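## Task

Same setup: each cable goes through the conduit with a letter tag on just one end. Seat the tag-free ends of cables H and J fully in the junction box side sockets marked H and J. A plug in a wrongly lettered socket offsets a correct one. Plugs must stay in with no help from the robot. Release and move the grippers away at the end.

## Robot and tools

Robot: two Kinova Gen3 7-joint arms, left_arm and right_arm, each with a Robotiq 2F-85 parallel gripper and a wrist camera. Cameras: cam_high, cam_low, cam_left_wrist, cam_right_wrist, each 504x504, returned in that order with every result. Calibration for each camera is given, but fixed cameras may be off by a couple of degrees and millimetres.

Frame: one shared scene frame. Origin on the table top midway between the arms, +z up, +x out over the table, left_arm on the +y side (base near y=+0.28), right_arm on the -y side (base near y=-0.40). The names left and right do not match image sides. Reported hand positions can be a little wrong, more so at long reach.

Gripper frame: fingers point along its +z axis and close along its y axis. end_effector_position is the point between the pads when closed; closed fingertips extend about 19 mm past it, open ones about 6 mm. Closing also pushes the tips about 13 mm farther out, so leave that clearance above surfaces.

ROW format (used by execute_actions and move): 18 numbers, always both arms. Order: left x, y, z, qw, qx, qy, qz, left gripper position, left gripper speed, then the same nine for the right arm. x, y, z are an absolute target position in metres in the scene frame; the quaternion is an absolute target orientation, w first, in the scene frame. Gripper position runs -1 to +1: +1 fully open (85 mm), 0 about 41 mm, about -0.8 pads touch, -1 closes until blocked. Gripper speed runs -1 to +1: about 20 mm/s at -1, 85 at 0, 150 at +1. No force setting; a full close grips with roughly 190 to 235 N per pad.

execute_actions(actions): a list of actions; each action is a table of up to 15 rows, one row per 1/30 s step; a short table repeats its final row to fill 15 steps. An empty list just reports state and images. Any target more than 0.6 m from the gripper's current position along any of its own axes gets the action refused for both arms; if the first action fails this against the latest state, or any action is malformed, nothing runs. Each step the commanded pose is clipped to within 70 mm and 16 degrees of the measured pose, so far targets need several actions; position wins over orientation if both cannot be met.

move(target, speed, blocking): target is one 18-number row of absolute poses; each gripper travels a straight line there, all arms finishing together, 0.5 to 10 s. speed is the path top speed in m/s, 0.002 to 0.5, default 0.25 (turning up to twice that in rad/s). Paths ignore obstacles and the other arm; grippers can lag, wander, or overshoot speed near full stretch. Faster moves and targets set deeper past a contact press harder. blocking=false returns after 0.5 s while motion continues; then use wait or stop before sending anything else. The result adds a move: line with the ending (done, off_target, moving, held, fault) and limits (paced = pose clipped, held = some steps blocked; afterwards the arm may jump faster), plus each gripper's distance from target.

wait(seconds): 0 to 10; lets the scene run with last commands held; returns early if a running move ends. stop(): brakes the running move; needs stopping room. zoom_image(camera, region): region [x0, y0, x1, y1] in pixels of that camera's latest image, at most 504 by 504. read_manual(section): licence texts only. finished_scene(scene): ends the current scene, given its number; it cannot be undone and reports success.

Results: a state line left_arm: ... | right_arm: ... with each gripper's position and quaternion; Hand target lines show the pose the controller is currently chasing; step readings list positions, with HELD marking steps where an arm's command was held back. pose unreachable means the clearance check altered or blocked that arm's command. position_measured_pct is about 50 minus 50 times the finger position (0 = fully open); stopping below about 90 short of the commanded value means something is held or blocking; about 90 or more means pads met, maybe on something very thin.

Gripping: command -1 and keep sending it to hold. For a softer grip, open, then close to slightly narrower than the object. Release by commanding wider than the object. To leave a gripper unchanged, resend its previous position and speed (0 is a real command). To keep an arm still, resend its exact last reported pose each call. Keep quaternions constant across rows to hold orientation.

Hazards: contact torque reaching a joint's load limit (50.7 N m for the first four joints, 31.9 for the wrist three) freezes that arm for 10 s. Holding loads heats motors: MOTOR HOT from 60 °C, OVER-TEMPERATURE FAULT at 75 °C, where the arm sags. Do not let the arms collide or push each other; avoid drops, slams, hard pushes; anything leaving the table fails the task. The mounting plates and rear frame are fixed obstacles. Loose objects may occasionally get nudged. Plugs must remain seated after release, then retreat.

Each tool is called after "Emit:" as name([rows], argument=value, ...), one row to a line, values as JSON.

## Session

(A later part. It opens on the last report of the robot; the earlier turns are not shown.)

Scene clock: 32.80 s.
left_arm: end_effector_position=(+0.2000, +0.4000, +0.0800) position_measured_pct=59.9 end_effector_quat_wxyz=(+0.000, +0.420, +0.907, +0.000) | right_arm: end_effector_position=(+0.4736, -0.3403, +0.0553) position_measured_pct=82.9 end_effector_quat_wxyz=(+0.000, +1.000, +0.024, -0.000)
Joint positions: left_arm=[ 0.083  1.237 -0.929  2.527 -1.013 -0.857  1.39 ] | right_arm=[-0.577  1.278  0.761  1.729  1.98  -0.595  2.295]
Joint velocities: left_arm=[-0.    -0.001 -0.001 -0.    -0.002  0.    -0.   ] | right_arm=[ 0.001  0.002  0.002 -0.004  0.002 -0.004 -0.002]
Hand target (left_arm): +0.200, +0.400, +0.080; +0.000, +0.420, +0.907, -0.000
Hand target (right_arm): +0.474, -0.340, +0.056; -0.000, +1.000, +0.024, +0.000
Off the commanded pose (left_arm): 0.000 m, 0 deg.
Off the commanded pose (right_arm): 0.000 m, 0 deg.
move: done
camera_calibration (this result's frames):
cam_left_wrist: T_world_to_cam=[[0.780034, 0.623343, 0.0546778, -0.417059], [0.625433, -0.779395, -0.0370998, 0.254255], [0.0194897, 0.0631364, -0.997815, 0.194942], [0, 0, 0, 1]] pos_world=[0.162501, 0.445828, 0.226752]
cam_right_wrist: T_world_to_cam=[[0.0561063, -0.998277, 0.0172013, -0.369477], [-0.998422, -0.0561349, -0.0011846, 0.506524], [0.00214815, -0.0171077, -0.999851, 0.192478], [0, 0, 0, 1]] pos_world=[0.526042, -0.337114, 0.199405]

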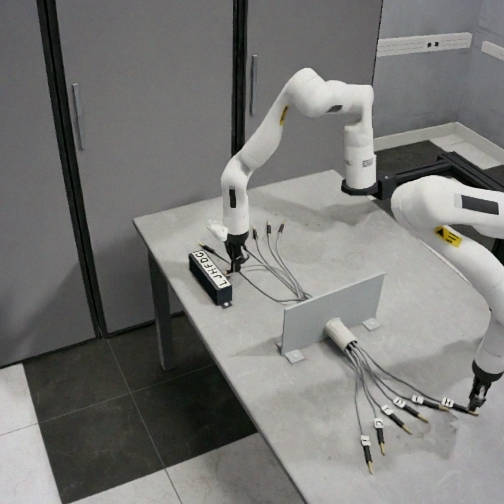

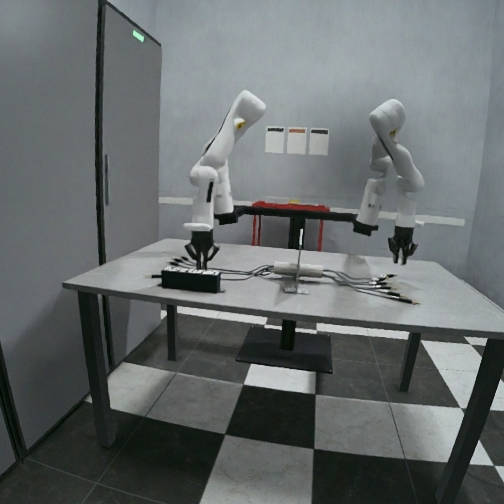

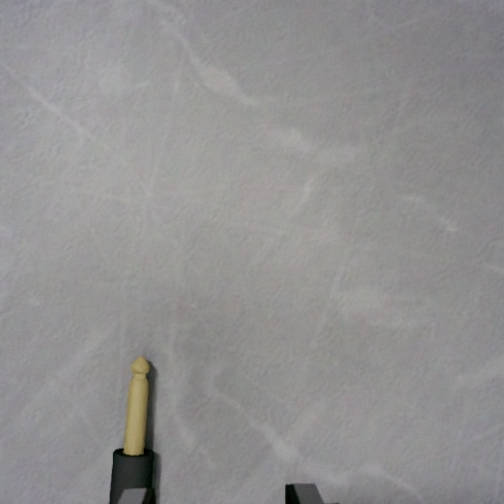

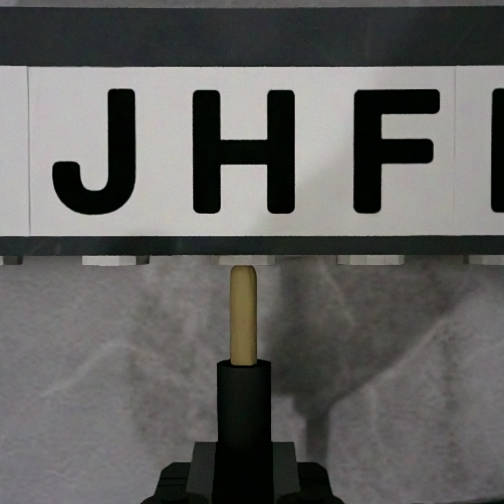

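Emit:
move(target=[0.2,0.4,0.08,0,0.42,0.907,0,-0.2,0,0.501,-0.3388,0.0554,0,1,0.024,0,-1,0], speed=0.02)

Scene clock: 34.73 s.
left_arm: end_effector_position=(+0.2000, +0.4000, +0.0800) position_measured_pct=59.9 end_effector_quat_wxyz=(+0.000, +0.420, +0.907, +0.000) | right_arm: end_effector_position=(+0.4975, -0.3390, +0.0549) position_measured_pct=82.9 end_effector_quat_wxyz=(-0.000, +1.000, +0.024, -0.004)
Joint positions: left_arm=[ 0.083  1.237 -0.929  2.527 -1.013 -0.857  1.39 ] | right_arm=[-0.566  1.31   0.802  1.634  2.029 -0.669  2.223]
Joint velocities: left_arm=[-0.001 -0.001 -0.001  0.     0.    -0.     0.   ] | right_arm=[-0.002  0.002  0.003 -0.002  0.    -0.006 -0.001]
Hand target (left_arm): +0.200, +0.400, +0.080; -0.000, +0.420, +0.907, -0.000
Hand target (right_arm): +0.501, -0.339, +0.055; -0.000, +1.000, +0.024, +0.000
Off the commanded pose (left_arm): 0.000 m, 0 deg.
Off the commanded pose (right_arm): 0.004 m, 0 deg.
move: off_target (right_arm)
camera_calibration (this result's frames):
cam_left_wrist: T_world_to_cam=[[0.780034, 0.623343, 0.0546777, -0.417059], [0.625433, -0.779395, -0.0370998, 0.254255], [0.0194897, 0.0631364, -0.997815, 0.194942], [0, 0, 0, 1]] pos_world=[0.162501, 0.445828, 0.226752]
cam_right_wrist: T_world_to_cam=[[0.0561424, -0.998293, 0.0161048, -0.369393], [-0.998412, -0.0560602, 0.0055066, 0.530081], [-0.00459437, -0.0163883, -0.999855, 0.195656], [0, 0, 0, 1]] pos_world=[0.550877, -0.33584, 0.198658]

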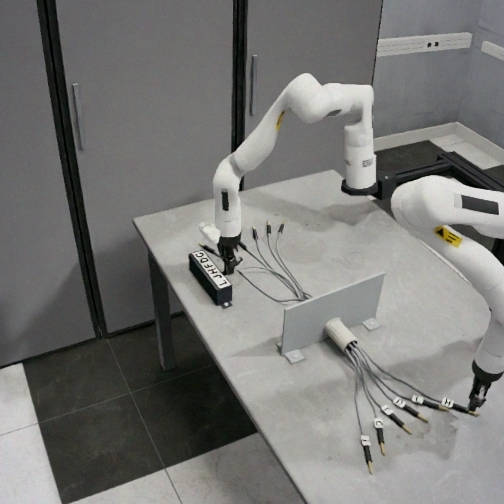

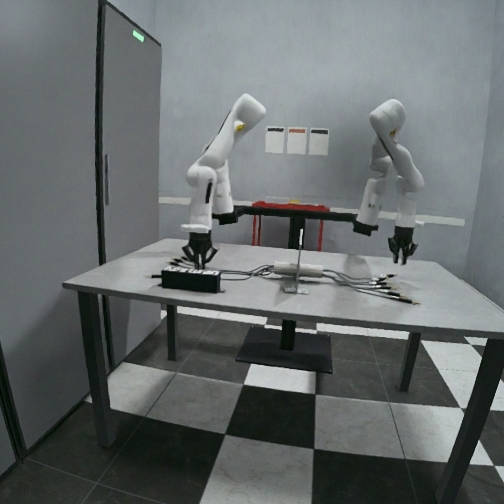

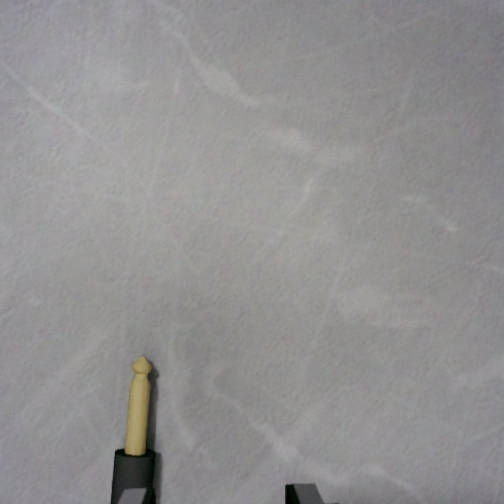

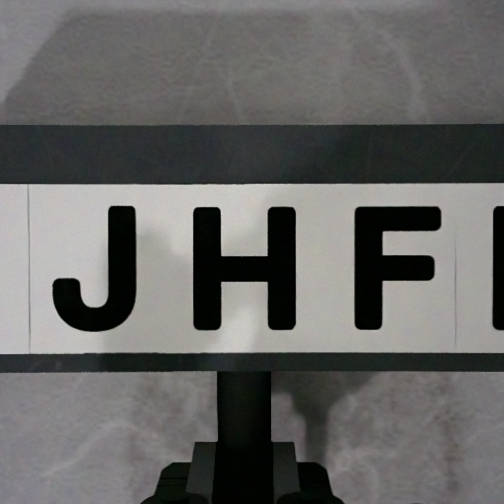

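Emit:
move(target=[0.2,0.4,0.08,0,0.42,0.907,0,-0.2,0,0.4975,-0.339,0.0552,0,1,0.024,0,-0.3,0])

Emit:
move(target=[0.2,0.4,0.08,0,0.42,0.907,0,-0.2,0,0.495,-0.339,0.11,0,1,0.024,0,-0.3,0], speed=0.15)

Emit:
move(target=[0.2,0.4,0.08,0,0.42,0.907,0,-0.2,0,0.377,-0.473,0.07,0,0.75,-0.66,0,-0.3,0], speed=0.4)

Scene clock: 35.57 s.
left_arm: end_effector_position=(+0.2000, +0.4000, +0.0800) position_measured_pct=59.9 end_effector_quat_wxyz=(+0.000, +0.420, +0.907, +0.000) | right_arm: end_effector_position=(+0.4975, -0.3390, +0.0552) position_measured_pct=65.1 end_effector_quat_wxyz=(+0.000, +1.000, +0.024, -0.000)
Joint positions: left_arm=[ 0.083  1.237 -0.929  2.527 -1.013 -0.857  1.39 ] | right_arm=[-0.567  1.307  0.798  1.642  2.021 -0.656  2.233]
Joint velocities: left_arm=[ 0.     0.001 -0.002  0.     0.     0.     0.   ] | right_arm=[-0.001 -0.     0.    -0.    -0.001  0.002  0.   ]
Hand target (left_arm): +0.200, +0.400, +0.080; +0.000, +0.420, +0.907, -0.000
Hand target (right_arm): +0.497, -0.339, +0.055; +0.000, +1.000, +0.024, -0.000
Off the commanded pose (left_arm): 0.000 m, 0 deg.
Off the commanded pose (right_arm): 0.000 m, 0 deg.
move: done
camera_calibration (this result's frames):
cam_left_wrist: T_world_to_cam=[[0.780034, 0.623343, 0.0546779, -0.417059], [0.625433, -0.779395, -0.0370996, 0.254255], [0.0194899, 0.0631364, -0.997815, 0.194942], [0, 0, 0, 1]] pos_world=[0.162501, 0.445828, 0.226752]
cam_right_wrist: T_world_to_cam=[[0.0561444, -0.998276, 0.0170861, -0.369515], [-0.998419, -0.0561843, -0.00186854, 0.530469], [0.00282529, -0.0169541, -0.999852, 0.192087], [0, 0, 0, 1]] pos_world=[0.549834, -0.335817, 0.199363]

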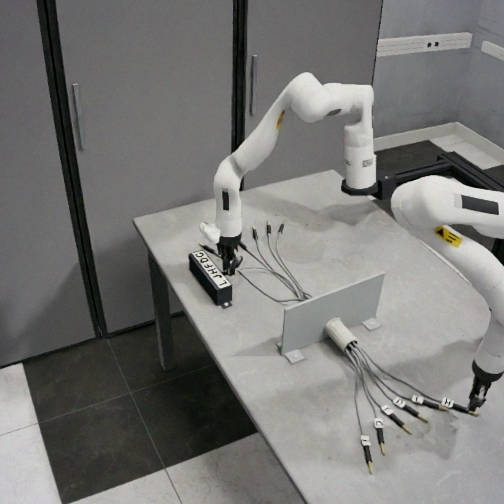

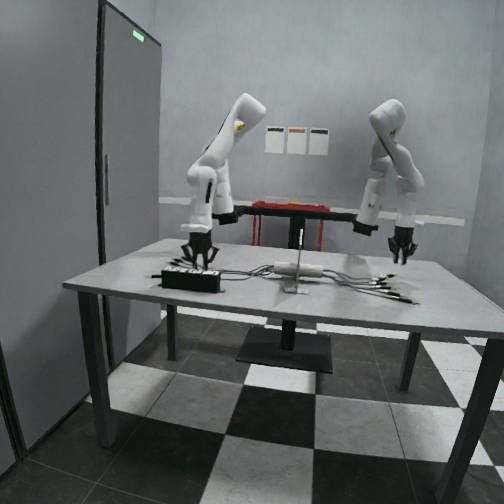

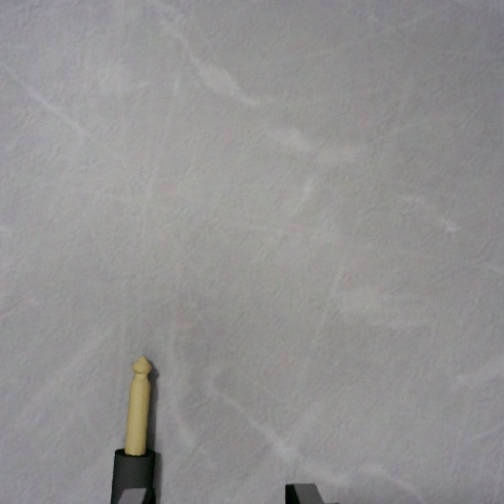

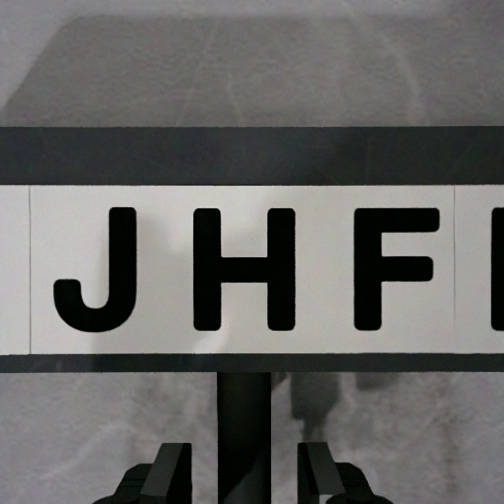

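Scene clock: 36.40 s.
left_arm: end_effector_position=(+0.2000, +0.4000, +0.0800) position_measured_pct=59.9 end_effector_quat_wxyz=(+0.000, +0.420, +0.907, +0.000) | right_arm: end_effector_position=(+0.4949, -0.3391, +0.1098) position_measured_pct=65.1 end_effector_quat_wxyz=(-0.000, +1.000, +0.024, -0.000)
Joint positions: left_arm=[ 0.083  1.237 -0.929  2.527 -1.013 -0.857  1.39 ] | right_arm=[-0.623  1.213  0.869  1.687  2.093 -0.729  2.19 ]
Joint velocities: left_arm=[-0.    -0.001 -0.002 -0.     0.     0.001 -0.   ] | right_arm=[-0.002 -0.002  0.001 -0.001  0.001  0.001 -0.   ]
Hand target (left_arm): +0.200, +0.400, +0.080; +0.000, +0.420, +0.907, -0.000
Hand target (right_arm): +0.495, -0.339, +0.110; -0.000, +1.000, +0.024, +0.000
Off the commanded pose (left_arm): 0.000 m, 0 deg.
Off the commanded pose (right_arm): 0.000 m, 0 deg.
move: done
camera_calibration (this result's frames):
cam_left_wrist: T_world_to_cam=[[0.780034, 0.623343, 0.0546779, -0.417059], [0.625433, -0.779395, -0.0370998, 0.254255], [0.0194898, 0.0631364, -0.997815, 0.194942], [0, 0, 0, 1]] pos_world=[0.162501, 0.445828, 0.226752]
cam_right_wrist: T_world_to_cam=[[0.0558353, -0.998296, 0.016955, -0.370223], [-0.998436, -0.0558727, -0.00173953, 0.528122], [0.00268389, -0.0168314, -0.999855, 0.246854], [0, 0, 0, 1]] pos_world=[0.547305, -0.335929, 0.254013]

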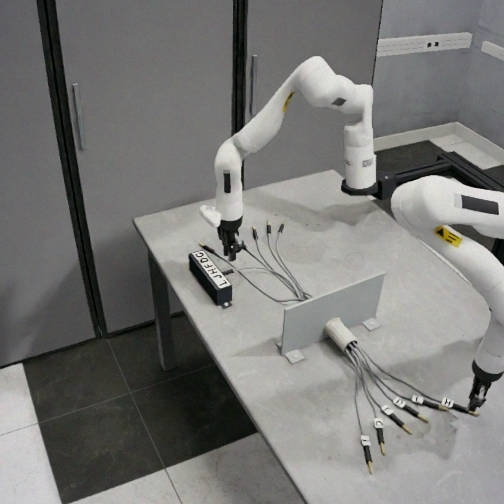

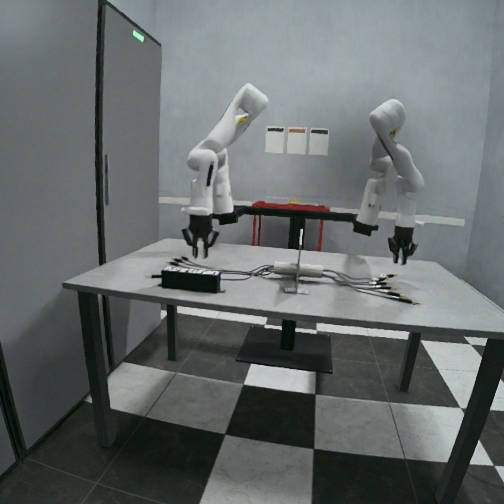

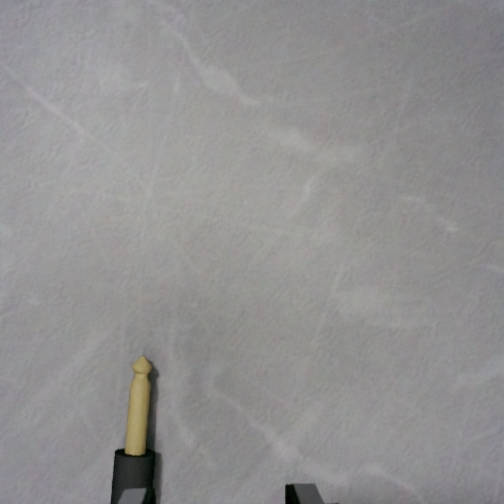

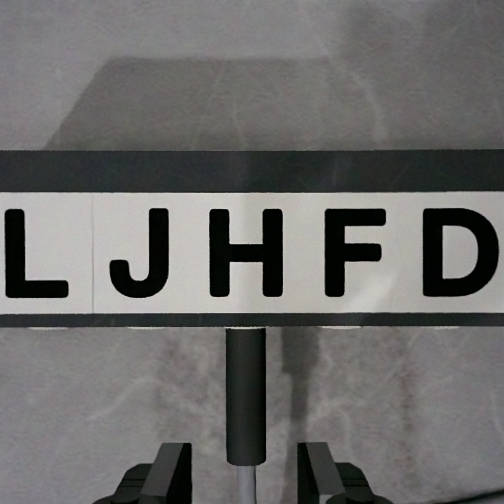

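Scene clock: 38.70 s.
left_arm: end_effector_position=(+0.2000, +0.4000, +0.0800) position_measured_pct=59.9 end_effector_quat_wxyz=(+0.000, +0.420, +0.907, +0.000) | right_arm: end_effector_position=(+0.3769, -0.4732, +0.0701) position_measured_pct=65.1 end_effector_quat_wxyz=(+0.001, +0.751, -0.660, +0.000)
Joint positions: left_arm=[ 0.083  1.237 -0.929  2.527 -1.013 -0.857  1.39 ] | right_arm=[-0.415  1.223  0.862  2.11   1.481 -0.616  1.631]
Joint velocities: left_arm=[-0.001 -0.001  0.001 -0.     0.001  0.001 -0.   ] | right_arm=[ 0.005  0.001  0.001  0.002 -0.004 -0.002  0.001]
Hand target (left_arm): +0.200, +0.400, +0.080; -0.000, +0.420, +0.907, -0.000
Hand target (right_arm): +0.377, -0.473, +0.070; +0.001, +0.751, -0.661, +0.000
Off the commanded pose (left_arm): 0.000 m, 0 deg.
Off the commanded pose (right_arm): 0.000 m, 0 deg.
move: done
camera_calibration (this result's frames):
cam_left_wrist: T_world_to_cam=[[0.780034, 0.623343, 0.0546779, -0.417059], [0.625433, -0.779395, -0.0370998, 0.254255], [0.0194897, 0.0631364, -0.997815, 0.194941], [0, 0, 0, 1]] pos_world=[0.162501, 0.445828, 0.226752]
cam_right_wrist: T_world_to_cam=[[-0.990587, -0.135753, 0.0175806, 0.305678], [-0.135831, 0.990727, -0.00331012, 0.57296], [-0.0169682, -0.00566694, -0.99984, 0.217857], [0, 0, 0, 1]] pos_world=[0.384323, -0.524915, 0.214345]

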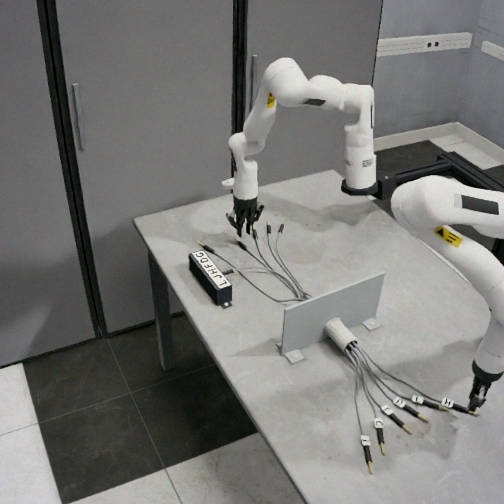

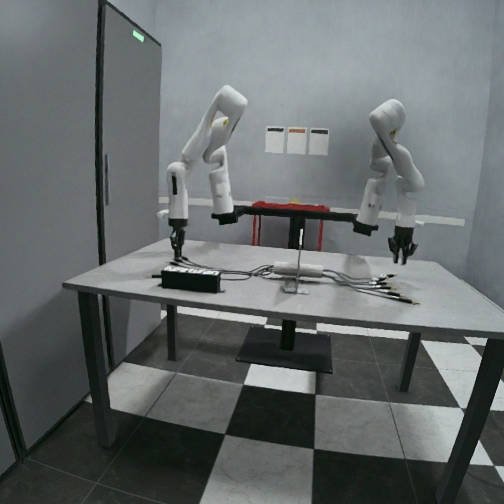

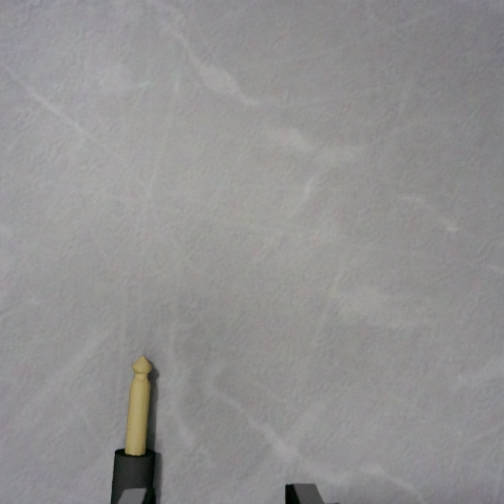

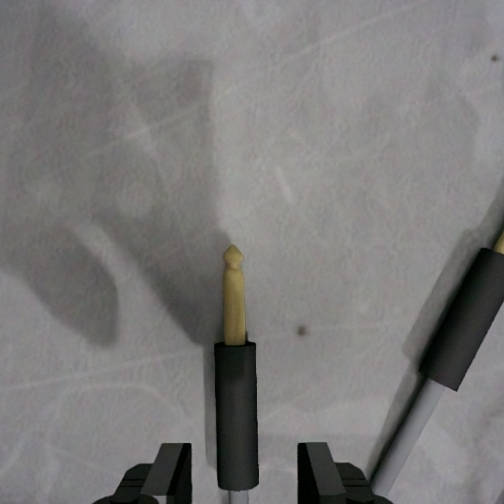

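Emit:
move(target=[0.2,0.4,0.08,0,0.42,0.907,0,-0.2,0,0.379,-0.473,0.0225,0,0.757,-0.653,0,-0.3,0], speed=0.06)

Emit:
move(target=[0.2,0.4,0.08,0,0.42,0.907,0,-0.2,0,0.379,-0.473,0.0225,0,0.757,-0.653,0,-1,0])

Emit:
move(target=[0.2,0.4,0.08,0,0.42,0.907,0,-0.2,0,0.385,-0.46,0.10,0,0.757,-0.653,0,-1,0], speed=0.15)

Emit:
move(target=[0.2,0.4,0.08,0,0.42,0.907,0,-0.2,0,0.455,-0.311,0.11,0,1,0.024,0,-1,0], speed=0.3)

Emit:
move(target=[0.2,0.4,0.08,0,0.42,0.907,0,-0.2,0,0.455,-0.311,0.0555,0,1,0.024,0,-1,0], speed=0.08)

Scene clock: 39.97 s.
left_arm: end_effector_position=(+0.2000, +0.4000, +0.0800) position_measured_pct=59.9 end_effector_quat_wxyz=(+0.000, +0.420, +0.907, +0.000) | right_arm: end_effector_position=(+0.3792, -0.4729, +0.0227) position_measured_pct=65.1 end_effector_quat_wxyz=(-0.000, +0.757, -0.653, +0.000)
Joint positions: left_arm=[ 0.083  1.237 -0.929  2.527 -1.013 -0.857  1.39 ] | right_arm=[-0.373  1.335  0.808  2.054  1.339 -0.616  1.739]
Joint velocities: left_arm=[ 0.001  0.001 -0.001 -0.     0.001 -0.     0.001] | right_arm=[ 0.002  0.005 -0.002 -0.001 -0.003  0.001  0.002]
Hand target (left_arm): +0.200, +0.400, +0.080; +0.000, +0.420, +0.907, -0.000
Hand target (right_arm): +0.379, -0.473, +0.023; +0.000, +0.757, -0.653, +0.000
Off the commanded pose (left_arm): 0.000 m, 0 deg.
Off the commanded pose (right_arm): 0.000 m, 0 deg.
move: done
camera_calibration (this result's frames):
cam_left_wrist: T_world_to_cam=[[0.780034, 0.623343, 0.0546775, -0.417059], [0.625433, -0.779395, -0.0371001, 0.254255], [0.0194893, 0.0631365, -0.997815, 0.194942], [0, 0, 0, 1]] pos_world=[0.162501, 0.445828, 0.226752]
cam_right_wrist: T_world_to_cam=[[-0.987762, -0.155073, 0.0166744, 0.298658], [-0.155126, 0.987893, -0.00193636, 0.578775], [-0.0161722, -0.00449929, -0.999859, 0.170797], [0, 0, 0, 1]] pos_world=[0.387548, -0.524685, 0.166914]

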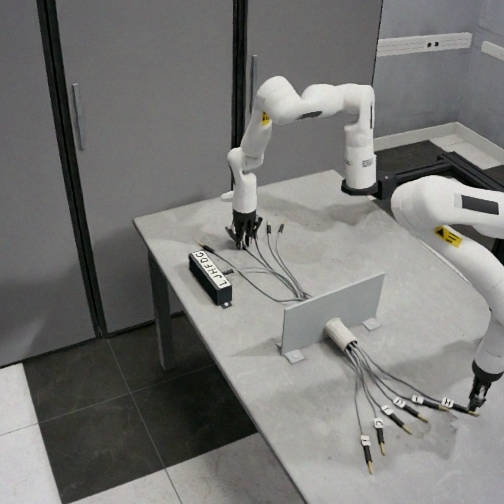

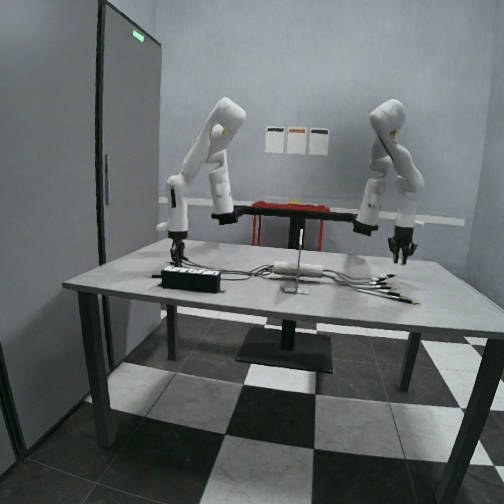

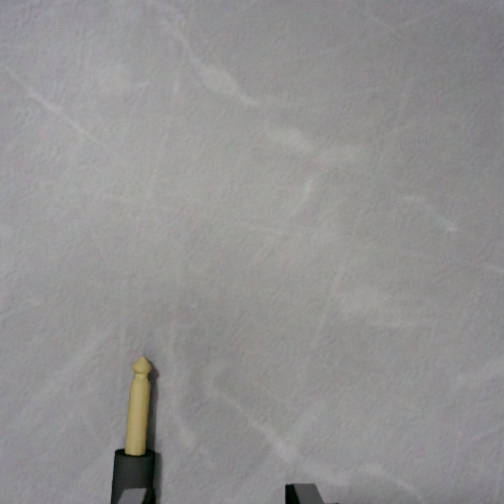

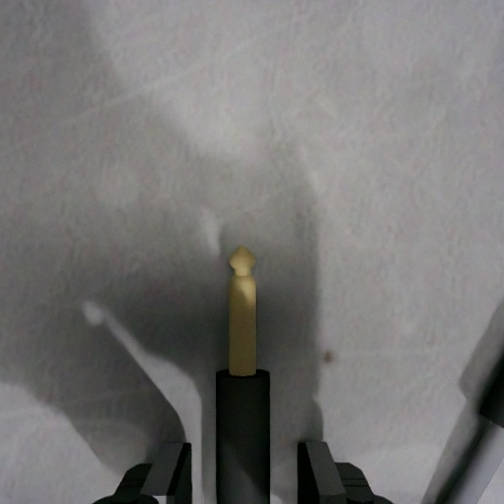

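Scene clock: 40.67 s.
left_arm: end_effector_position=(+0.2000, +0.4000, +0.0800) position_measured_pct=59.9 end_effector_quat_wxyz=(+0.000, +0.420, +0.907, +0.000) | right_arm: end_effector_position=(+0.3792, -0.4729, +0.0231) position_measured_pct=82.9 end_effector_quat_wxyz=(-0.000, +0.757, -0.653, +0.000)
Joint positions: left_arm=[ 0.083  1.237 -0.929  2.527 -1.013 -0.857  1.39 ] | right_arm=[-0.373  1.334  0.808  2.055  1.338 -0.616  1.74 ]
Joint velocities: left_arm=[ 0.001  0.    -0.001  0.     0.001  0.     0.   ] | right_arm=[ 0.     0.    -0.     0.002 -0.    -0.002  0.   ]
Hand target (left_arm): +0.200, +0.400, +0.080; +0.000, +0.420, +0.907, -0.000
Hand target (right_arm): +0.379, -0.473, +0.023; +0.000, +0.757, -0.653, +0.000
Off the commanded pose (left_arm): 0.000 m, 0 deg.
Off the commanded pose (right_arm): 0.001 m, 0 deg.
move: done
camera_calibration (this result's frames):
cam_left_wrist: T_world_to_cam=[[0.780034, 0.623343, 0.0546779, -0.417059], [0.625433, -0.779395, -0.0370998, 0.254255], [0.0194898, 0.0631365, -0.997815, 0.194941], [0, 0, 0, 1]] pos_world=[0.162501, 0.445828, 0.226752]
cam_right_wrist: T_world_to_cam=[[-0.987825, -0.154714, 0.0163077, 0.298846], [-0.154763, 0.98795, -0.00177197, 0.578663], [-0.0158371, -0.00427423, -0.999865, 0.171121], [0, 0, 0, 1]] pos_world=[0.387473, -0.524723, 0.167249]

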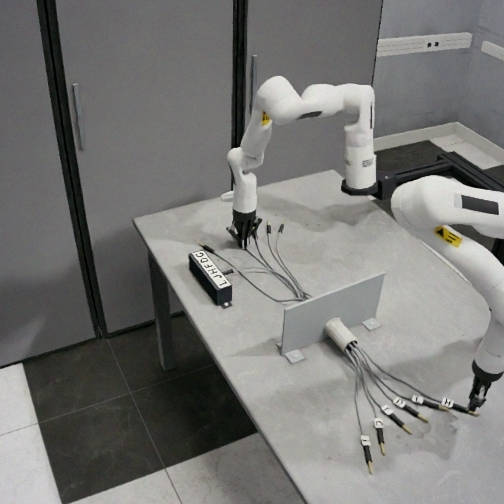

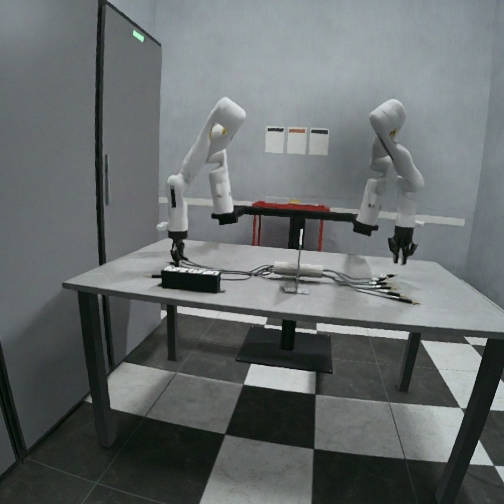

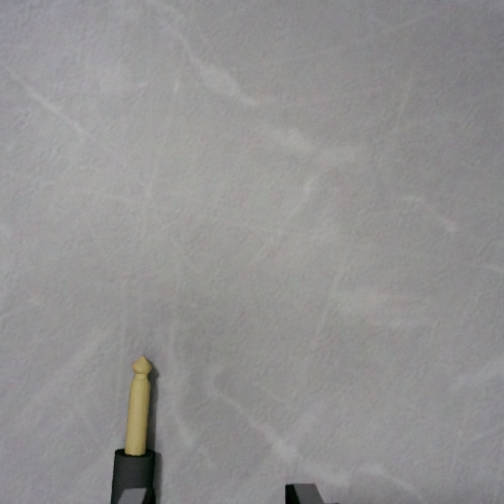

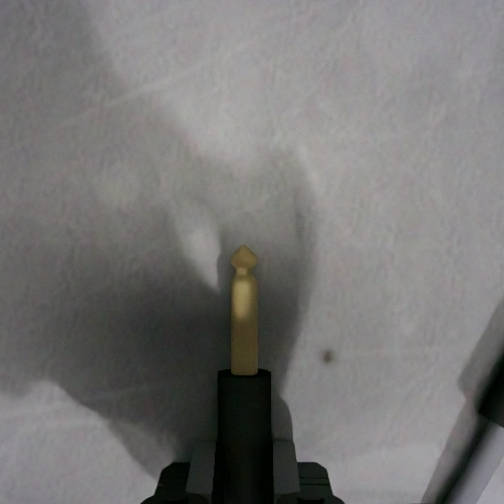

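Scene clock: 41.67 s.
left_arm: end_effector_position=(+0.2000, +0.4000, +0.0800) position_measured_pct=59.9 end_effector_quat_wxyz=(+0.000, +0.420, +0.907, +0.000) | right_arm: end_effector_position=(+0.3848, -0.4599, +0.0997) position_measured_pct=82.9 end_effector_quat_wxyz=(-0.000, +0.757, -0.653, -0.000)
Joint positions: left_arm=[ 0.083  1.237 -0.929  2.527 -1.013 -0.857  1.39 ] | right_arm=[-0.475  1.158  0.901  2.107  1.624 -0.623  1.501]
Joint velocities: left_arm=[ 0.    -0.002  0.001  0.     0.001 -0.    -0.   ] | right_arm=[-0.004 -0.004  0.    -0.     0.003 -0.    -0.002]
Hand target (left_arm): +0.200, +0.400, +0.080; +0.000, +0.420, +0.907, -0.000
Hand target (right_arm): +0.385, -0.460, +0.100; -0.000, +0.757, -0.653, -0.000
Off the commanded pose (left_arm): 0.000 m, 0 deg.
Off the commanded pose (right_arm): 0.000 m, 0 deg.
move: done
camera_calibration (this result's frames):
cam_left_wrist: T_world_to_cam=[[0.780034, 0.623343, 0.0546777, -0.417059], [0.625433, -0.779395, -0.0370997, 0.254255], [0.0194897, 0.0631363, -0.997815, 0.194942], [0, 0, 0, 1]] pos_world=[0.162501, 0.445828, 0.226752]
cam_right_wrist: T_world_to_cam=[[-0.987861, -0.154367, 0.0173581, 0.305169], [-0.154414, 0.988005, -0.00138607, 0.566656], [-0.016936, -0.00404959, -0.999848, 0.248455], [0, 0, 0, 1]] pos_world=[0.393172, -0.511744, 0.243906]

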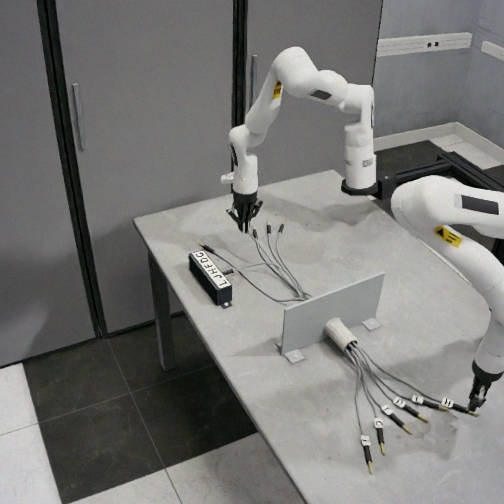

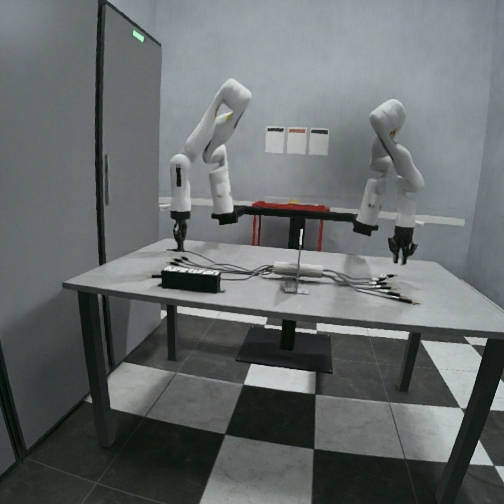

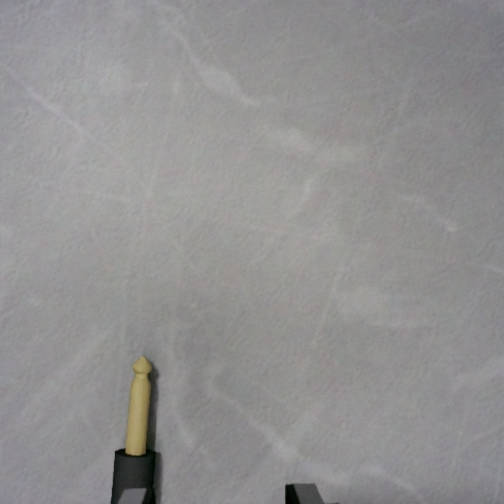

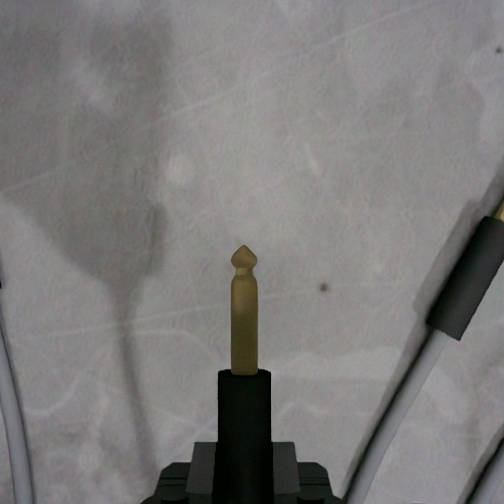

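Scene clock: 44.53 s.
left_arm: end_effector_position=(+0.2000, +0.4000, +0.0800) position_measured_pct=59.9 end_effector_quat_wxyz=(+0.000, +0.420, +0.907, +0.000) | right_arm: end_effector_position=(+0.4552, -0.3109, +0.1099) position_measured_pct=82.9 end_effector_quat_wxyz=(-0.000, +1.000, +0.024, +0.000)
Joint positions: left_arm=[ 0.083  1.237 -0.929  2.527 -1.013 -0.857  1.39 ] | right_arm=[-0.694  1.171  0.802  1.802  2.075 -0.631  2.174]
Joint velocities: left_arm=[ 0. -0.  0. -0.  0. -0.  0.] | right_arm=[-0.001  0.    -0.001 -0.002  0.002  0.002  0.001]
Hand target (left_arm): +0.200, +0.400, +0.080; -0.000, +0.420, +0.907, -0.000
Hand target (right_arm): +0.455, -0.311, +0.110; -0.001, +1.000, +0.024, +0.000
Off the commanded pose (left_arm): 0.000 m, 0 deg.
Off the commanded pose (right_arm): 0.000 m, 0 deg.
move: done
camera_calibration (this result's frames):
cam_left_wrist: T_world_to_cam=[[0.780034, 0.623343, 0.0546777, -0.417059], [0.625433, -0.779395, -0.0370999, 0.254255], [0.0194896, 0.0631365, -0.997815, 0.194942], [0, 0, 0, 1]] pos_world=[0.162501, 0.445828, 0.226752]
cam_right_wrist: T_world_to_cam=[[0.0558994, -0.998305, 0.0162004, -0.339813], [-0.998431, -0.0559433, -0.002265, 0.490028], [0.00316746, -0.0160483, -0.999866, 0.247535], [0, 0, 0, 1]] pos_world=[0.50747, -0.30785, 0.254117]

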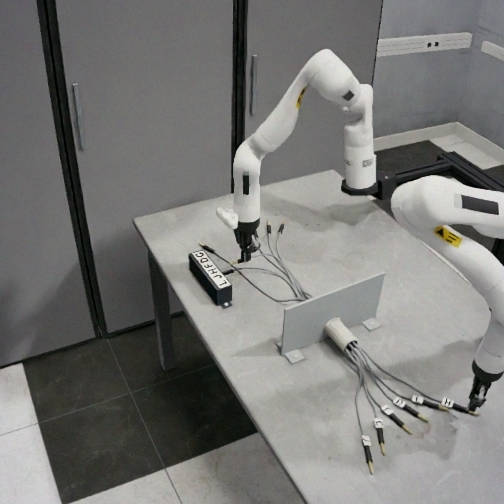

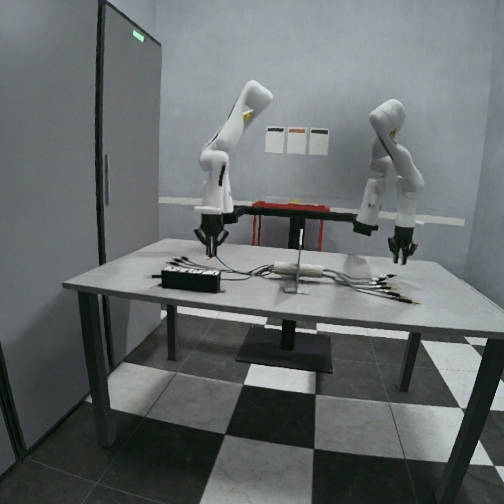

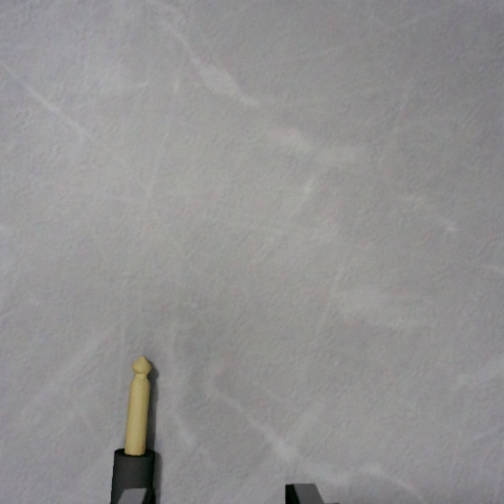

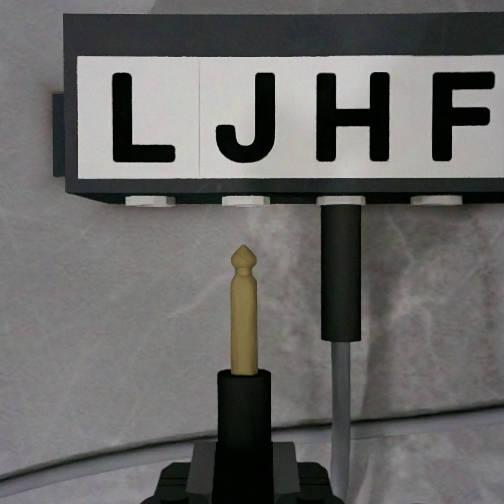

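Scene clock: 45.57 s.
left_arm: end_effector_position=(+0.2000, +0.4000, +0.0800) position_measured_pct=59.9 end_effector_quat_wxyz=(+0.000, +0.420, +0.907, +0.000) | right_arm: end_effector_position=(+0.4551, -0.3111, +0.0556) position_measured_pct=82.9 end_effector_quat_wxyz=(+0.000, +1.000, +0.024, +0.000)
Joint positions: left_arm=[ 0.083  1.237 -0.929  2.527 -1.013 -0.857  1.39 ] | right_arm=[-0.629  1.262  0.712  1.767  1.988 -0.543  2.24 ]
Joint velocities: left_arm=[ 0.    -0.002 -0.001 -0.    -0.     0.     0.   ] | right_arm=[ 0.004  0.003 -0.001 -0.001 -0.001  0.001  0.001]
Hand target (left_arm): +0.200, +0.400, +0.080; +0.000, +0.420, +0.907, -0.000
Hand target (right_arm): +0.455, -0.311, +0.055; +0.000, +1.000, +0.024, -0.000
Off the commanded pose (left_arm): 0.000 m, 0 deg.
Off the commanded pose (right_arm): 0.000 m, 0 deg.
move: done
camera_calibration (this result's frames):
cam_left_wrist: T_world_to_cam=[[0.780034, 0.623343, 0.0546778, -0.417059], [0.625433, -0.779395, -0.0370998, 0.254255], [0.0194897, 0.0631365, -0.997815, 0.194942], [0, 0, 0, 1]] pos_world=[0.162501, 0.445828, 0.226752]
cam_right_wrist: T_world_to_cam=[[0.0563877, -0.998255, 0.0175437, -0.339411], [-0.998404, -0.0564341, -0.00216385, 0.489659], [0.00315014, -0.0173937, -0.999844, 0.192825], [0, 0, 0, 1]] pos_world=[0.507408, -0.307832, 0.199809]

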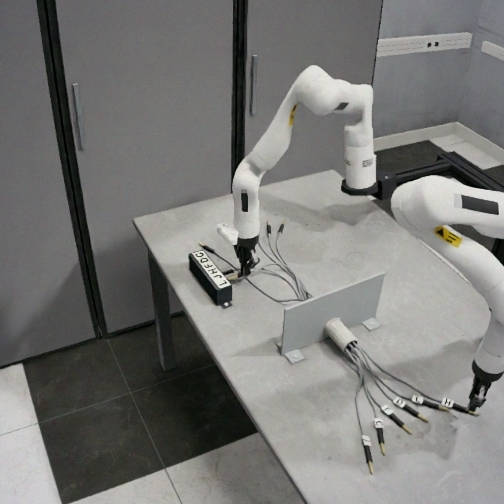

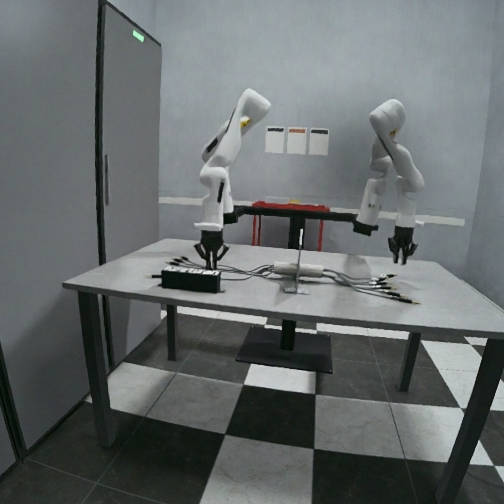

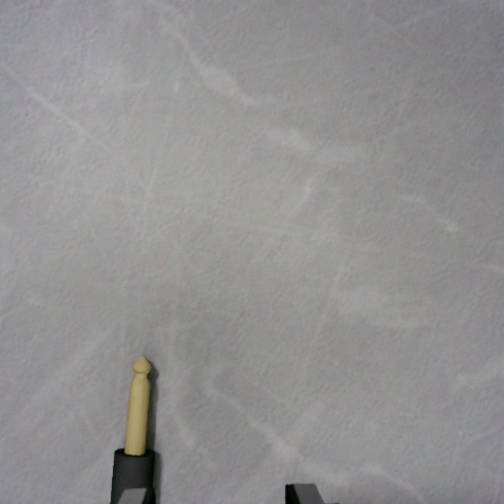

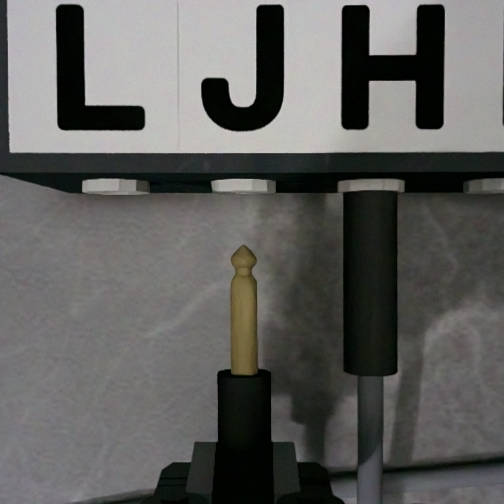

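Emit:
move(target=[0.2,0.4,0.08,0,0.42,0.907,0,-0.2,0,0.475,-0.31,0.0555,0,1,0.024,0,-1,0], speed=0.02)

Scene clock: 46.87 s.
left_arm: end_effector_position=(+0.2000, +0.4000, +0.0800) position_measured_pct=59.9 end_effector_quat_wxyz=(+0.000, +0.420, +0.907, +0.000) | right_arm: end_effector_position=(+0.4747, -0.3101, +0.0553) position_measured_pct=82.9 end_effector_quat_wxyz=(+0.000, +1.000, +0.024, -0.000)
Joint positions: left_arm=[ 0.083  1.237 -0.929  2.527 -1.013 -0.857  1.39 ] | right_arm=[-0.623  1.287  0.746  1.697  2.025 -0.598  2.189]
Joint velocities: left_arm=[ 0.     0.001  0.     0.    -0.001 -0.    -0.   ] | right_arm=[-0.001  0.001  0.002 -0.003  0.001 -0.002 -0.002]
Hand target (left_arm): +0.200, +0.400, +0.080; +0.000, +0.420, +0.907, -0.000
Hand target (right_arm): +0.475, -0.310, +0.056; -0.000, +1.000, +0.024, +0.000
Off the commanded pose (left_arm): 0.000 m, 0 deg.
Off the commanded pose (right_arm): 0.000 m, 0 deg.
move: done
camera_calibration (this result's frames):
cam_left_wrist: T_world_to_cam=[[0.780034, 0.623343, 0.0546776, -0.417059], [0.625433, -0.779395, -0.0370998, 0.254255], [0.0194896, 0.0631363, -0.997815, 0.194942], [0, 0, 0, 1]] pos_world=[0.162501, 0.445828, 0.226752]
cam_right_wrist: T_world_to_cam=[[0.056229, -0.998271, 0.0171299, -0.339381], [-0.998415, -0.0562609, -0.00138473, 0.509279], [0.00234608, -0.0170249, -0.999852, 0.192981], [0, 0, 0, 1]] pos_world=[0.527102, -0.306856, 0.199472]

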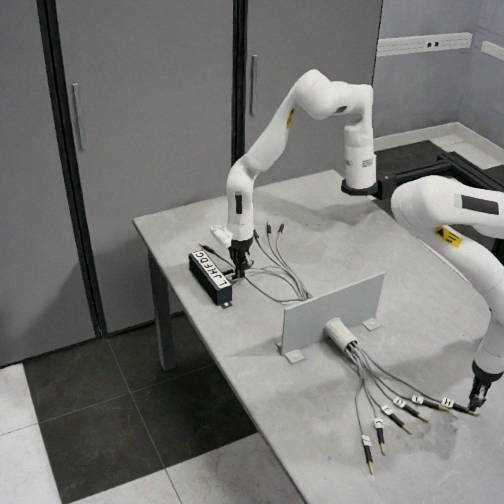

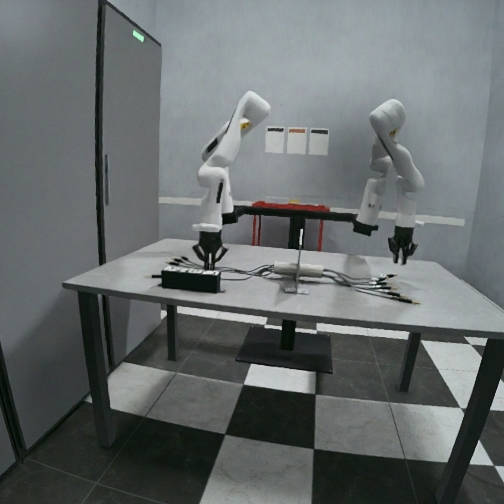

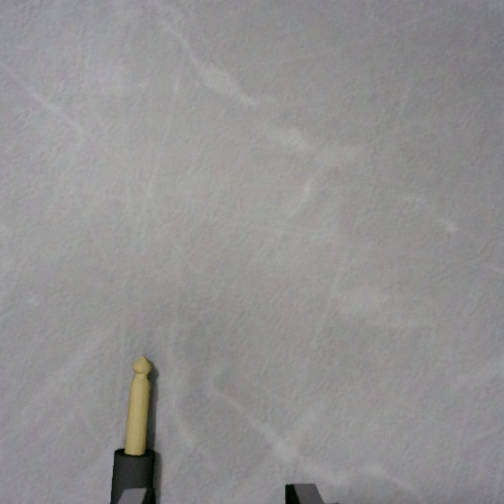

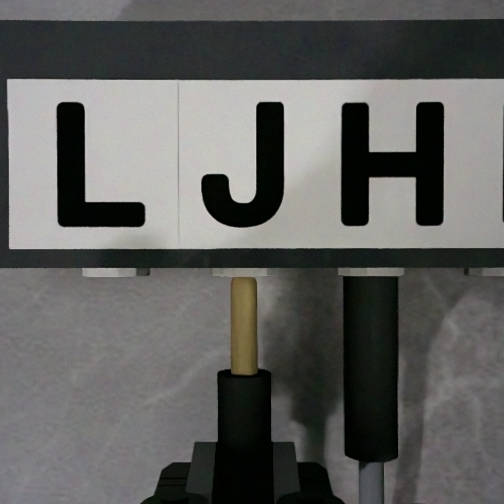

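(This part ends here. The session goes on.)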